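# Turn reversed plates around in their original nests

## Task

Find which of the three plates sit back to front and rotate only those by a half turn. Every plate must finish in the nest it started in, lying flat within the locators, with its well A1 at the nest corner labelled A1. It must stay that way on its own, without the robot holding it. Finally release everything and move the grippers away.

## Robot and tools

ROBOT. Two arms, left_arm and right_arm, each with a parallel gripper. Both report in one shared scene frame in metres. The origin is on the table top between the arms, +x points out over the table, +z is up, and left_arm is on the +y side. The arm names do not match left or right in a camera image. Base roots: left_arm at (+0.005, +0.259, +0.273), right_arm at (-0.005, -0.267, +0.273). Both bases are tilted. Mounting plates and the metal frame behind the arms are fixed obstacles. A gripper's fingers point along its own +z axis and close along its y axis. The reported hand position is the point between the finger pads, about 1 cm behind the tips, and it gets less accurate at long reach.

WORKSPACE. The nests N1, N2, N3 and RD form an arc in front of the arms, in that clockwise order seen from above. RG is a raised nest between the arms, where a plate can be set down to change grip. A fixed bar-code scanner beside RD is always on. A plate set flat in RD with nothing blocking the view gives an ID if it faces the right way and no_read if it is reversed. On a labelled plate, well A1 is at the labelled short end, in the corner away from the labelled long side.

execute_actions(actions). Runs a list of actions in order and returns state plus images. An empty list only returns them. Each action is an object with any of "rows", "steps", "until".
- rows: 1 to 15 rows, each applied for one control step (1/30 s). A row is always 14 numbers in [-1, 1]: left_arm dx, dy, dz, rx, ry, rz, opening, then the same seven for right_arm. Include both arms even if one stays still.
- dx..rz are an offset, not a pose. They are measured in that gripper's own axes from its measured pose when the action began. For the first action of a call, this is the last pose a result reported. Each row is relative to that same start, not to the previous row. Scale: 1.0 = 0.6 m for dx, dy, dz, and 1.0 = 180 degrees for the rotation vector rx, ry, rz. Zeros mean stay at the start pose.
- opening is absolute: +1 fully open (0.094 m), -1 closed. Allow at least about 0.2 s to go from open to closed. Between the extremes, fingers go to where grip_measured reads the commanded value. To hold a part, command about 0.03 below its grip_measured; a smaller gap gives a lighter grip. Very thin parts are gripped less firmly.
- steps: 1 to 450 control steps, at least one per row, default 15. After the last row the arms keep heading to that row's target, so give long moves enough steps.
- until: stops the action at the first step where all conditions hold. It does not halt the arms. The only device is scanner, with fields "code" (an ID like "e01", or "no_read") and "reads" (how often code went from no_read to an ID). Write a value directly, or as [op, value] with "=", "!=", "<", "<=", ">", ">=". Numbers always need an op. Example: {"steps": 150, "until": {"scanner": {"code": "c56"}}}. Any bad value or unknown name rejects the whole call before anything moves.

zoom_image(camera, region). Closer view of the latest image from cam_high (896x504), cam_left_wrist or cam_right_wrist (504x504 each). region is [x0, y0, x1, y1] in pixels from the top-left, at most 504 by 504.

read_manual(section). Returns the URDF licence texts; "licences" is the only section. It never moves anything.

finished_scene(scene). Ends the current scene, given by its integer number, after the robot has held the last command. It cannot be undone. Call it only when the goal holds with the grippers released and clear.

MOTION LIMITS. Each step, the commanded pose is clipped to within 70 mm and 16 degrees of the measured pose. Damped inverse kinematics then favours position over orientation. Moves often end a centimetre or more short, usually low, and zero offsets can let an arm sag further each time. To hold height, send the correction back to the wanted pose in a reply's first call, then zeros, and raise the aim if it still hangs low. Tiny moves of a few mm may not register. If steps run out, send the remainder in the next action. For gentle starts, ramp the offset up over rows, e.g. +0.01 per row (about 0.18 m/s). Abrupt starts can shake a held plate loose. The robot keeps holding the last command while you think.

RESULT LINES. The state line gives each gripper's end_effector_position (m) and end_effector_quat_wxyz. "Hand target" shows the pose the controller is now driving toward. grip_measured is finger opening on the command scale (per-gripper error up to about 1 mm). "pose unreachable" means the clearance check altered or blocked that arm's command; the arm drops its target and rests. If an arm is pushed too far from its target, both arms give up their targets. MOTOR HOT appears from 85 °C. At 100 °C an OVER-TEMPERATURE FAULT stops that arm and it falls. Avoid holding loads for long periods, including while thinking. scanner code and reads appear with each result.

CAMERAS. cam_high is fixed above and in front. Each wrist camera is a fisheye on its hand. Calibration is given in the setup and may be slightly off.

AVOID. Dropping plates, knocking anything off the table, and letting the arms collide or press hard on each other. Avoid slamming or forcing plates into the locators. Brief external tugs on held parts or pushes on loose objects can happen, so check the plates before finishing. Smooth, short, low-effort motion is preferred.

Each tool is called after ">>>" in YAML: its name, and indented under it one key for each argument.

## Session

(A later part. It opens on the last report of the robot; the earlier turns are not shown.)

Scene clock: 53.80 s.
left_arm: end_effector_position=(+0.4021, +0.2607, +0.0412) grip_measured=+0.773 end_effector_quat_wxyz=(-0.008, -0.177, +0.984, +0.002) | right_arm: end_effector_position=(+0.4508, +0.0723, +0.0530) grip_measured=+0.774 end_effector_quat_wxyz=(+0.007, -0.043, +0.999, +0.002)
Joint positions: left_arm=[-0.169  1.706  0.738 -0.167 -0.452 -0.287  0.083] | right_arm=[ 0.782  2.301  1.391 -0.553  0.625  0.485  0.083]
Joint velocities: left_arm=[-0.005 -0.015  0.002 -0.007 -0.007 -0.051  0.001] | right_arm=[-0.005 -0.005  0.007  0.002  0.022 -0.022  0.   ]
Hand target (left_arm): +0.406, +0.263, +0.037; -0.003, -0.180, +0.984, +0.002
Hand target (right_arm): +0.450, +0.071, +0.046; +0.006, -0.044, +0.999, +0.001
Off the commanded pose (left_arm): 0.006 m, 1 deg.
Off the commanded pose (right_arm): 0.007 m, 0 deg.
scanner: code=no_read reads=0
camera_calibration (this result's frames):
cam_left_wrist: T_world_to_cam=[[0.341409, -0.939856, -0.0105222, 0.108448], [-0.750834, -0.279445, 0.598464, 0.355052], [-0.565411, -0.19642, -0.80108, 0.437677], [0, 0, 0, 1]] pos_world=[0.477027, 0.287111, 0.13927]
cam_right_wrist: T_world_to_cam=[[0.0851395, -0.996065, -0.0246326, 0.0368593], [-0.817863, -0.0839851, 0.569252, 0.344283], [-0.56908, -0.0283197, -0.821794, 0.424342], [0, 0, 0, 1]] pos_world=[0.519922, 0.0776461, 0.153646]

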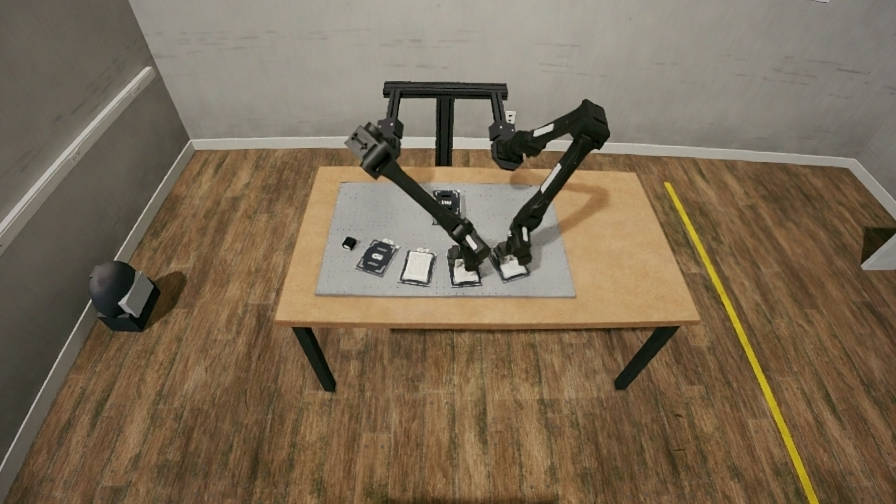

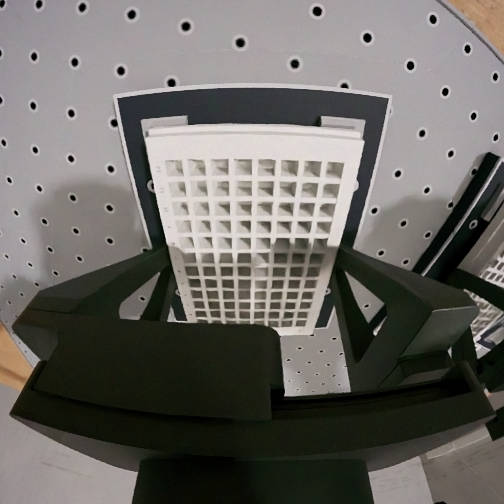

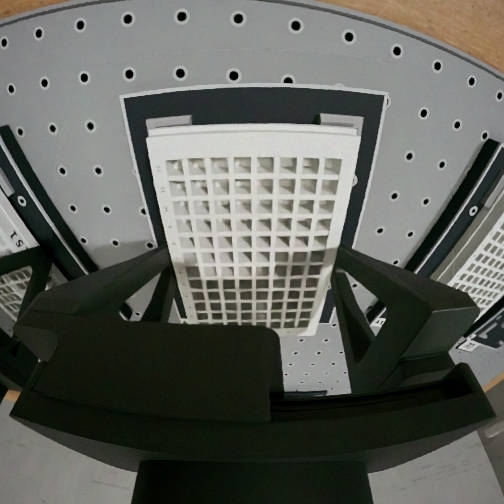

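>>> execute_actions:
  actions:
    - {"rows":[[-0.004,0.003,0.016,0,0,0,0.74,0.004,0,0.025,0,0,0,0.74]],"steps":25}

Scene clock: 54.80 s.
left_arm: end_effector_position=(+0.4008, +0.2599, +0.0384) grip_measured=+0.773 end_effector_quat_wxyz=(-0.009, -0.177, +0.984, +0.001) | right_arm: end_effector_position=(+0.4517, +0.0746, +0.0503) grip_measured=+0.774 end_effector_quat_wxyz=(+0.012, -0.040, +0.999, +0.004)
Joint positions: left_arm=[-0.166  1.714  0.739 -0.162 -0.448 -0.285  0.083] | right_arm=[ 0.782  2.307  1.391 -0.533  0.625  0.483  0.083]
Joint velocities: left_arm=[-0.005 -0.005 -0.002  0.002  0.022 -0.051 -0.   ] | right_arm=[-0.005 -0.005  0.002 -0.007 -0.007  0.007 -0.   ]
Hand target (left_arm): +0.404, +0.263, +0.032; -0.008, -0.178, +0.984, +0.002
Hand target (right_arm): +0.448, +0.072, +0.038; +0.007, -0.043, +0.999, +0.001
Off the commanded pose (left_arm): 0.008 m, 0 deg.
Off the commanded pose (right_arm): 0.013 m, 1 deg.
scanner: code=no_read reads=0
camera_calibration (this result's frames):
cam_left_wrist: T_world_to_cam=[[0.340394, -0.940242, -0.00876963, 0.108572], [-0.749375, -0.276905, 0.601466, 0.354161], [-0.567952, -0.198163, -0.798851, 0.435842], [0, 0, 0, 1]] pos_world=[0.47598, 0.286521, 0.136109]
cam_right_wrist: T_world_to_cam=[[0.0790903, -0.996426, -0.0296617, 0.0420236], [-0.823486, -0.0820742, 0.561368, 0.34961], [-0.561797, -0.0199728, -0.827034, 0.419067], [0, 0, 0, 1]] pos_world=[0.520006, 0.0789374, 0.151569]

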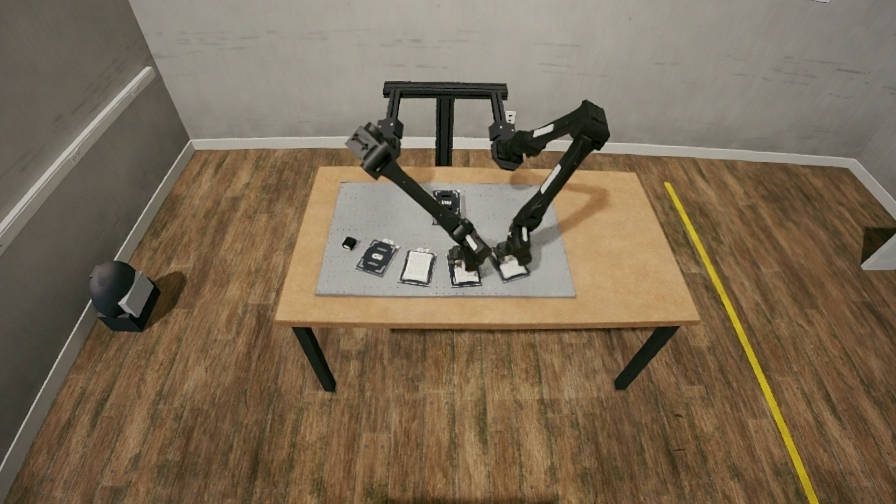

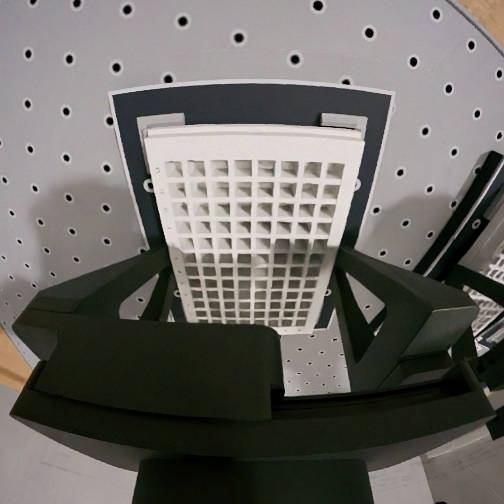

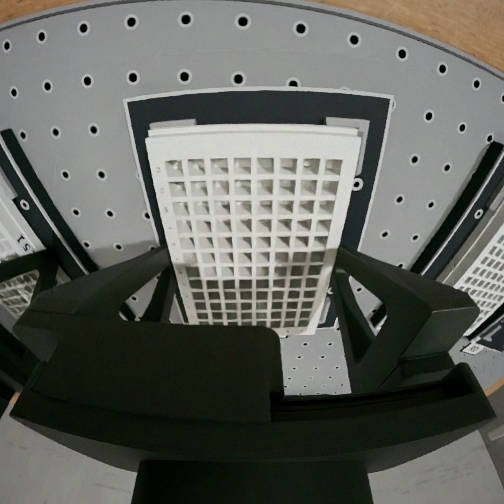

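>>> execute_actions:
  actions:
    - {"rows":[[0,0,0.005,0,0,0,1,0.006,-0.012,0.005,0,0.007,-0.005,0.74]],"steps":25}

Scene clock: 55.87 s.
left_arm: end_effector_position=(+0.4007, +0.2599, +0.0383) grip_measured=+1.000 end_effector_quat_wxyz=(-0.010, -0.177, +0.984, +0.001) | right_arm: end_effector_position=(+0.4494, +0.0751, +0.0499) grip_measured=+0.774 end_effector_quat_wxyz=(+0.009, -0.042, +0.999, +0.007)
Joint positions: left_arm=[-0.166  1.715  0.739 -0.162 -0.448 -0.285  0.094] | right_arm=[ 0.782  2.307  1.388 -0.533  0.617  0.481  0.083]
Joint velocities: left_arm=[-0.005  0.005 -0.017 -0.007 -0.022 -0.051  0.   ] | right_arm=[-0.005 -0.005  0.012  0.017 -0.066  0.022 -0.   ]
Hand target (left_arm): +0.401, +0.260, +0.035; -0.010, -0.177, +0.984, +0.001
Hand target (right_arm): +0.449, +0.067, +0.047; +0.001, -0.048, +0.999, +0.004
Off the commanded pose (left_arm): 0.003 m, 0 deg.
Off the commanded pose (right_arm): 0.008 m, 1 deg.
scanner: code=no_read reads=0
camera_calibration (this result's frames):
cam_left_wrist: T_world_to_cam=[[0.340236, -0.940298, -0.00886038, 0.108635], [-0.749215, -0.276764, 0.60173, 0.354007], [-0.568258, -0.198092, -0.79865, 0.43577], [0, 0, 0, 1]] pos_world=[0.475896, 0.286449, 0.135973]
cam_right_wrist: T_world_to_cam=[[0.0827438, -0.995938, -0.0355211, 0.041281], [-0.819587, -0.0882833, 0.566112, 0.346439], [-0.566948, -0.0177296, -0.823562, 0.419389], [0, 0, 0, 1]] pos_world=[0.518293, 0.0791337, 0.150736]

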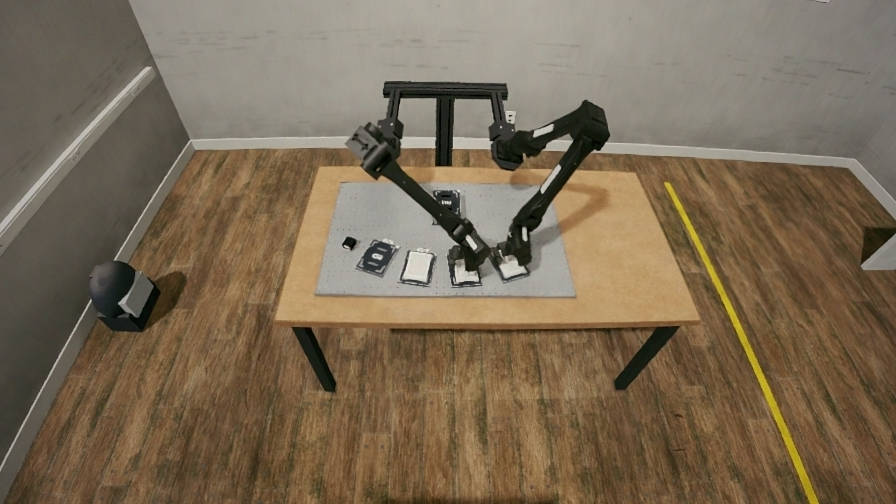

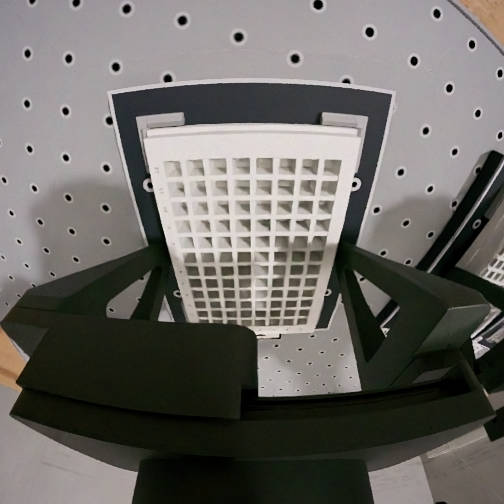

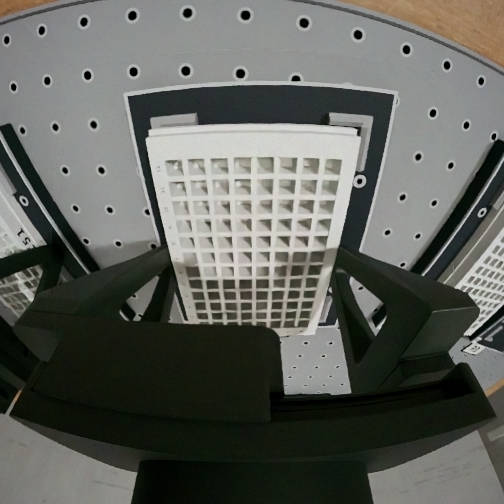

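Waist stiction; command larger.

>>> execute_actions:
  actions:
    - {"rows":[[0,0,-0.15,0,0,0,1,-0.002,-0.02,0.003,0,0,0,0.74]],"steps":25}

Scene clock: 57.80 s.
left_arm: end_effector_position=(+0.4040, +0.2631, +0.1302) grip_measured=+1.000 end_effector_quat_wxyz=(-0.001, -0.178, +0.984, -0.001) | right_arm: end_effector_position=(+0.4452, +0.0700, +0.0488) grip_measured=+0.774 end_effector_quat_wxyz=(+0.008, -0.045, +0.999, +0.006)
Joint positions: left_arm=[-0.27   1.45   0.707 -0.423 -0.488 -0.384  0.094] | right_arm=[ 0.778  2.298  1.367 -0.522  0.617  0.472  0.083]
Joint velocities: left_arm=[-0.015 -0.005 -0.007  0.007 -0.037 -0.066  0.   ] | right_arm=[-0.005  0.005  0.002 -0.022 -0.037  0.051  0.001]
Hand target (left_arm): +0.401, +0.261, +0.128; -0.009, -0.177, +0.984, +0.001
Hand target (right_arm): +0.452, +0.063, +0.048; +0.009, -0.042, +0.999, +0.007
Off the commanded pose (left_arm): 0.004 m, 1 deg.
Off the commanded pose (right_arm): 0.009 m, 0 deg.
scanner: code=no_read reads=0
camera_calibration (this result's frames):
cam_left_wrist: T_world_to_cam=[[0.342139, -0.939648, -0.00144561, 0.109427], [-0.75876, -0.277182, 0.589451, 0.307614], [-0.554277, -0.200577, -0.807803, 0.507875], [0, 0, 0, 1]] pos_world=[0.477469, 0.289956, 0.229098]
cam_right_wrist: T_world_to_cam=[[0.0889836, -0.995467, -0.033577, 0.0335934], [-0.817703, -0.0922588, 0.568199, 0.342457], [-0.568721, -0.0231044, -0.822206, 0.417142], [0, 0, 0, 1]] pos_world=[0.514277, 0.0746736, 0.14952]

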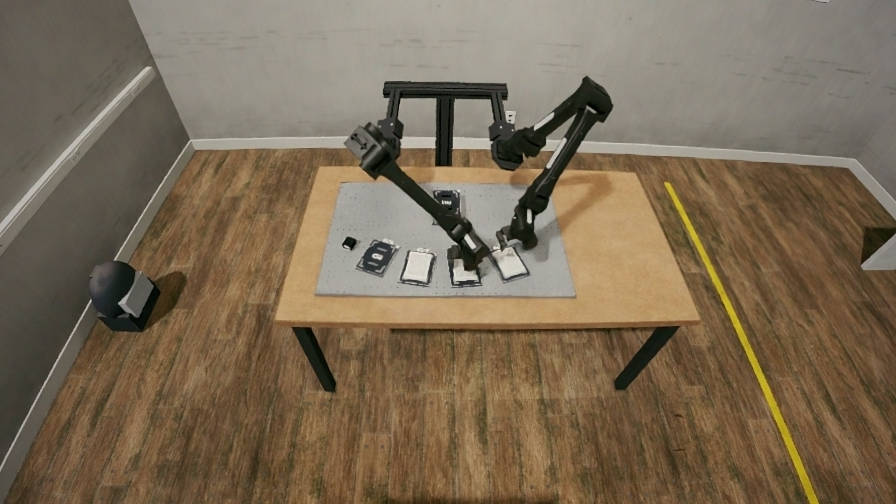

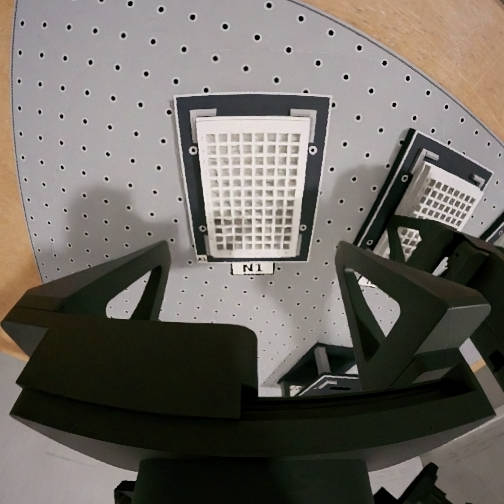

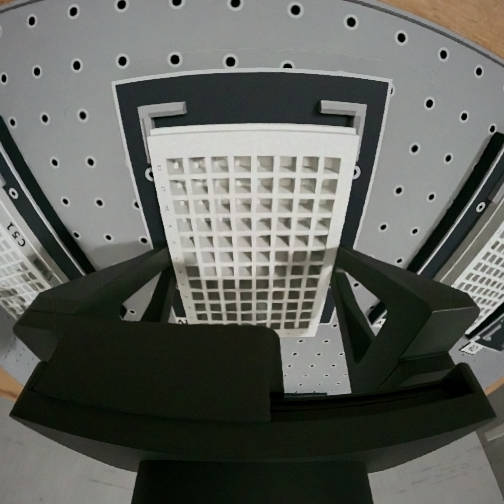

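>>> execute_actions:
  actions:
    - {"rows":[[0.1,0.2,-0.05,0,0,0,1,-0.022,-0.01,0.008,0,0,0,0.74]],"steps":25}

Scene clock: 58.90 s.
left_arm: end_effector_position=(+0.3020, +0.3551, +0.1573) grip_measured=+1.000 end_effector_quat_wxyz=(-0.000, -0.186, +0.983, +0.002) | right_arm: end_effector_position=(+0.4454, +0.0693, +0.0482) grip_measured=+0.774 end_effector_quat_wxyz=(+0.007, -0.050, +0.999, +0.006)
Joint positions: left_arm=[ 0.004  1.053  0.432 -0.431 -0.371 -0.13   0.094] | right_arm=[ 0.776  2.298  1.367 -0.522  0.616  0.46   0.083]
Joint velocities: left_arm=[-0.005 -0.024 -0.027  0.007 -0.081  0.037  0.   ] | right_arm=[-0.024 -0.015 -0.027 -0.007 -0.037 -0.007  0.001]
Hand target (left_arm): +0.305, +0.354, +0.158; -0.003, -0.178, +0.984, -0.001
Hand target (right_arm): +0.459, +0.065, +0.044; +0.008, -0.045, +0.999, +0.006
Off the commanded pose (left_arm): 0.005 m, 1 deg.
Off the commanded pose (right_arm): 0.015 m, 1 deg.
scanner: code=no_read reads=0
camera_calibration (this result's frames):
cam_left_wrist: T_world_to_cam=[[0.357395, -0.933931, -0.00639468, 0.22493], [-0.755121, -0.292984, 0.586474, 0.244731], [-0.5496, -0.204774, -0.809943, 0.492114], [0, 0, 0, 1]] pos_world=[0.374878, 0.382544, 0.256494]
cam_right_wrist: T_world_to_cam=[[0.0995686, -0.994458, -0.0337415, 0.0280814], [-0.815945, -0.101009, 0.569237, 0.342709], [-0.56949, -0.0291469, -0.821481, 0.417468], [0, 0, 0, 1]] pos_world=[0.51458, 0.0747104, 0.148807]

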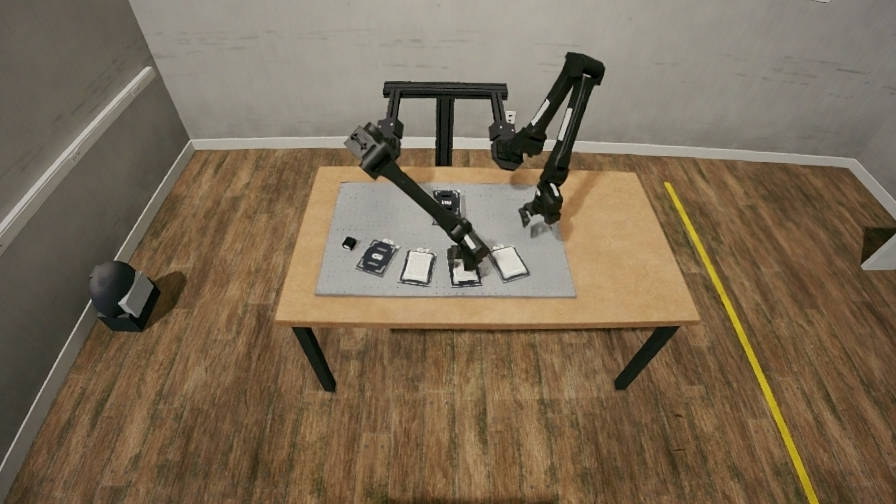

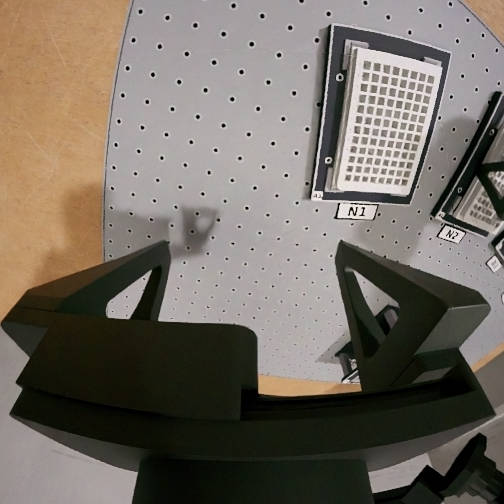

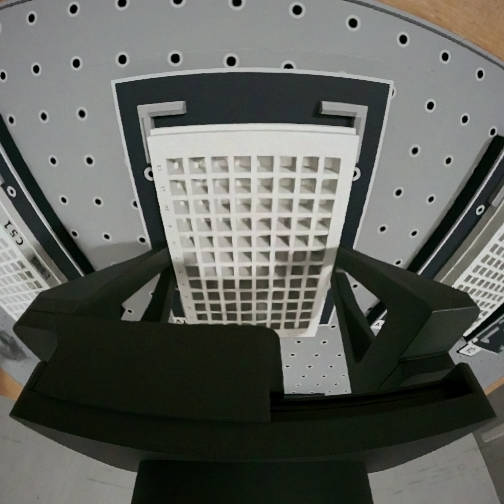

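>>> execute_actions:
  actions:
    - {"rows":[[0,0,0,0,0,0,1,-0.03,-0.006,0.006,0,0,0,0.74]],"steps":25}

Scene clock: 61.00 s.
left_arm: end_effector_position=(+0.3020, +0.3551, +0.1573) grip_measured=+1.000 end_effector_quat_wxyz=(-0.000, -0.184, +0.983, +0.002) | right_arm: end_effector_position=(+0.4503, +0.0696, +0.0491) grip_measured=+0.774 end_effector_quat_wxyz=(+0.006, -0.053, +0.999, +0.007)
Joint positions: left_arm=[ 0.004  1.053  0.432 -0.431 -0.371 -0.127  0.094] | right_arm=[ 0.773  2.299  1.38  -0.533  0.613  0.452  0.083]
Joint velocities: left_arm=[ 0.005  0.005 -0.007  0.002  0.081 -0.022  0.   ] | right_arm=[ 0.005 -0.005  0.007 -0.002 -0.007  0.081  0.001]
Hand target (left_arm): +0.302, +0.355, +0.157; -0.000, -0.186, +0.983, +0.002
Hand target (right_arm): +0.463, +0.067, +0.045; +0.007, -0.051, +0.999, +0.006
Off the commanded pose (left_arm): 0.000 m, 0 deg.
Off the commanded pose (right_arm): 0.014 m, 0 deg.
scanner: code=no_read reads=0
camera_calibration (this result's frames):
cam_left_wrist: T_world_to_cam=[[0.354543, -0.935018, -0.00639583, 0.226177], [-0.756006, -0.290677, 0.586482, 0.244178], [-0.550231, -0.203098, -0.809937, 0.491708], [0, 0, 0, 1]] pos_world=[0.374963, 0.382321, 0.256493]
cam_right_wrist: T_world_to_cam=[[0.103807, -0.993963, -0.0355317, 0.0261407], [-0.814594, -0.105463, 0.570363, 0.345875], [-0.570667, -0.0302636, -0.820624, 0.42151], [0, 0, 0, 1]] pos_world=[0.519576, 0.0752163, 0.149556]

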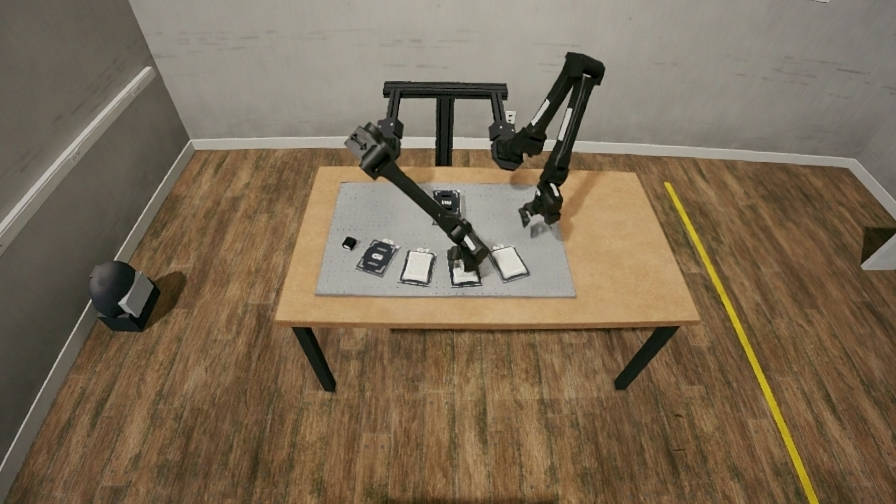

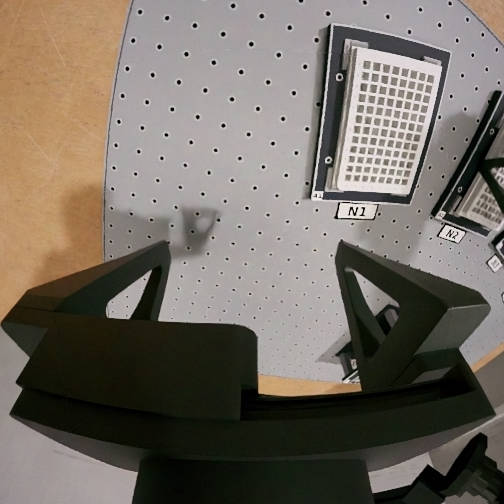

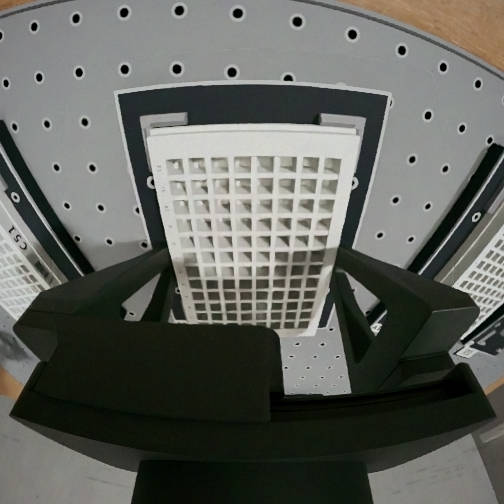

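>>> execute_actions:
  actions:
    - {"rows":[[0,0,0,0,0,0,1,-0.005,0,0.025,0,0,0,0.74]],"steps":25}

Scene clock: 61.97 s.
left_arm: end_effector_position=(+0.3020, +0.3551, +0.1573) grip_measured=+1.000 end_effector_quat_wxyz=(-0.000, -0.184, +0.983, +0.002) | right_arm: end_effector_position=(+0.4495, +0.0702, +0.0451) grip_measured=+0.774 end_effector_quat_wxyz=(+0.007, -0.051, +0.999, +0.007)
Joint positions: left_arm=[ 0.004  1.053  0.432 -0.431 -0.371 -0.127  0.094] | right_arm=[ 0.77   2.306  1.38  -0.522  0.614  0.451  0.083]
Joint velocities: left_arm=[ 0.005 -0.005 -0.012  0.002 -0.037 -0.037  0.   ] | right_arm=[ 0.005 -0.015 -0.002 -0.017 -0.022 -0.066  0.001]
Hand target (left_arm): +0.302, +0.355, +0.157; -0.000, -0.184, +0.983, +0.002
Hand target (right_arm): +0.453, +0.070, +0.034; +0.006, -0.052, +0.999, +0.007
Off the commanded pose (left_arm): 0.000 m, 0 deg.
Off the commanded pose (right_arm): 0.012 m, 0 deg.
scanner: code=no_read reads=0
camera_calibration (this result's frames):
cam_left_wrist: T_world_to_cam=[[0.354543, -0.935018, -0.00639583, 0.226177], [-0.756006, -0.290677, 0.586482, 0.244178], [-0.550231, -0.203098, -0.809937, 0.491708], [0, 0, 0, 1]] pos_world=[0.374963, 0.382321, 0.256493]
cam_right_wrist: T_world_to_cam=[[0.100643, -0.994284, -0.0356413, 0.0280716], [-0.815886, -0.102981, 0.568968, 0.348073], [-0.569387, -0.0281835, -0.821587, 0.41718], [0, 0, 0, 1]] pos_world=[0.518699, 0.0755135, 0.145707]

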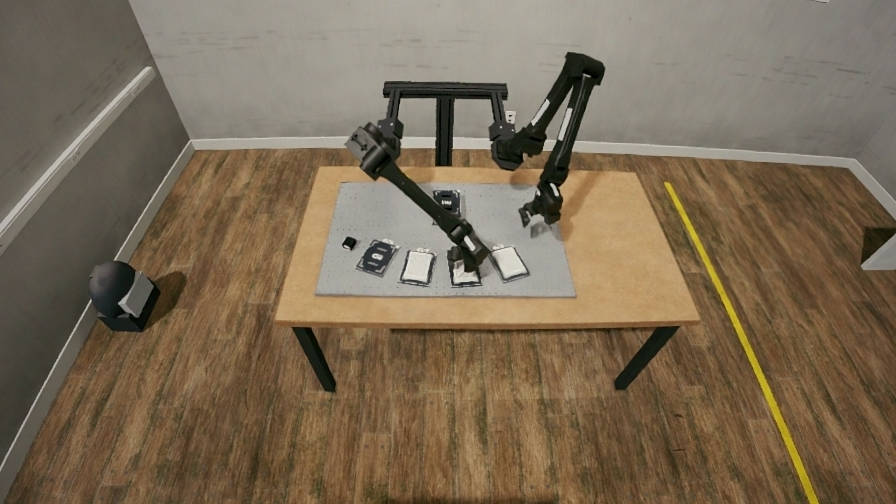

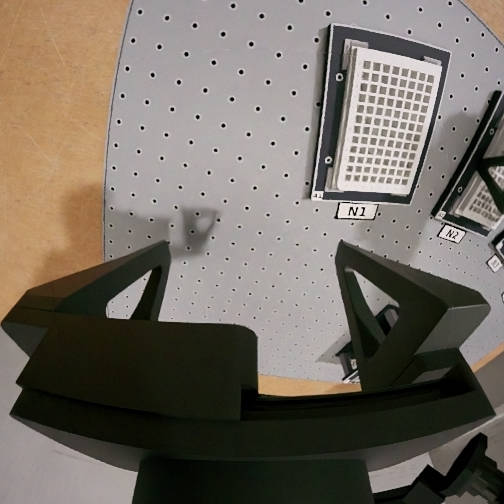

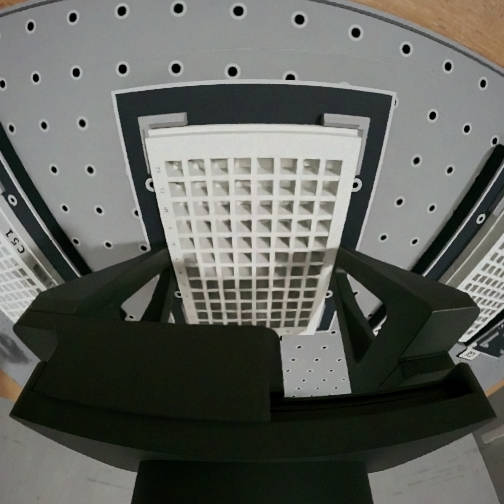

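>>> execute_actions:
  actions:
    - {"rows":[[0,0,0,0,0,0,1,0,0,0.005,0,0,0,1]],"steps":12}
    - {"rows":[[0,0,0,0,0,0,1,0,0,-0.1,0,0,0,1]],"steps":15}
    - {"rows":[[0,0,0,0,0,0,1,0.1,-0.1,-0.1,0,0,0,1]],"steps":25}

Scene clock: 63.90 s.
left_arm: end_effector_position=(+0.3020, +0.3551, +0.1573) grip_measured=+1.000 end_effector_quat_wxyz=(-0.000, -0.184, +0.983, +0.002) | right_arm: end_effector_position=(+0.3940, -0.0018, +0.1652) grip_measured=+1.000 end_effector_quat_wxyz=(+0.006, -0.061, +0.998, +0.011)
Joint positions: left_arm=[ 0.004  1.053  0.432 -0.431 -0.371 -0.127  0.094] | right_arm=[ 0.863  1.933  1.061 -0.639  0.615  0.542  0.094]
Joint velocities: left_arm=[ 0.005 -0.005 -0.022  0.012 -0.051  0.007  0.   ] | right_arm=[-0.015  0.005  0.002 -0.007  0.022 -0.022  0.   ]
Hand target (left_arm): +0.302, +0.355, +0.157; -0.000, -0.184, +0.983, +0.002
Hand target (right_arm): +0.395, +0.005, +0.167; +0.010, -0.057, +0.998, +0.013
Off the commanded pose (left_arm): 0.000 m, 0 deg.
Off the commanded pose (right_arm): 0.006 m, 1 deg.
scanner: code=no_read reads=0
camera_calibration (this result's frames):
cam_left_wrist: T_world_to_cam=[[0.354543, -0.935018, -0.00639583, 0.226177], [-0.756006, -0.290677, 0.586482, 0.244178], [-0.550231, -0.203098, -0.809937, 0.491708], [0, 0, 0, 1]] pos_world=[0.374963, 0.382321, 0.256493]
cam_right_wrist: T_world_to_cam=[[0.120435, -0.99177, -0.0434581, -0.040152], [-0.812597, -0.123635, 0.569561, 0.225544], [-0.570246, -0.0332813, -0.820799, 0.482385], [0, 0, 0, 1]] pos_world=[0.46319, 0.00411803, 0.265735]

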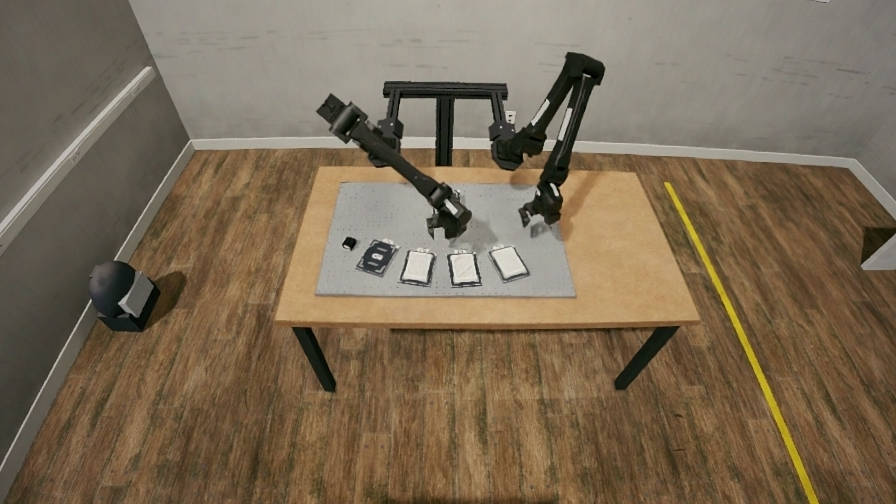

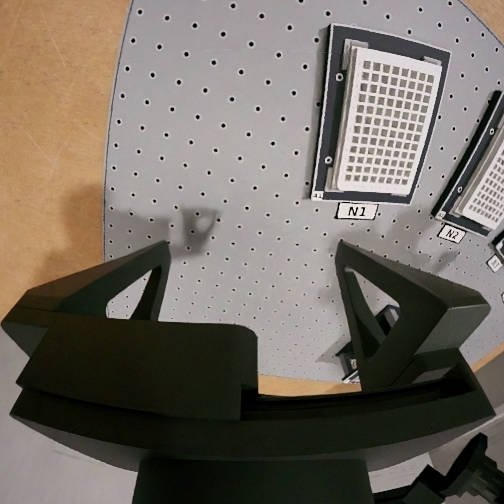

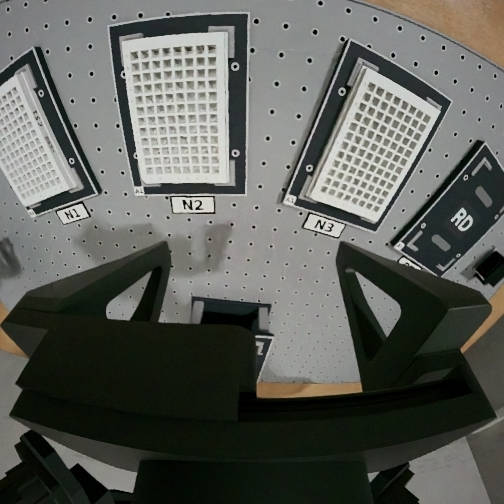

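>>> finished_scene:
  scene: 1

The scene is finished: the task was done.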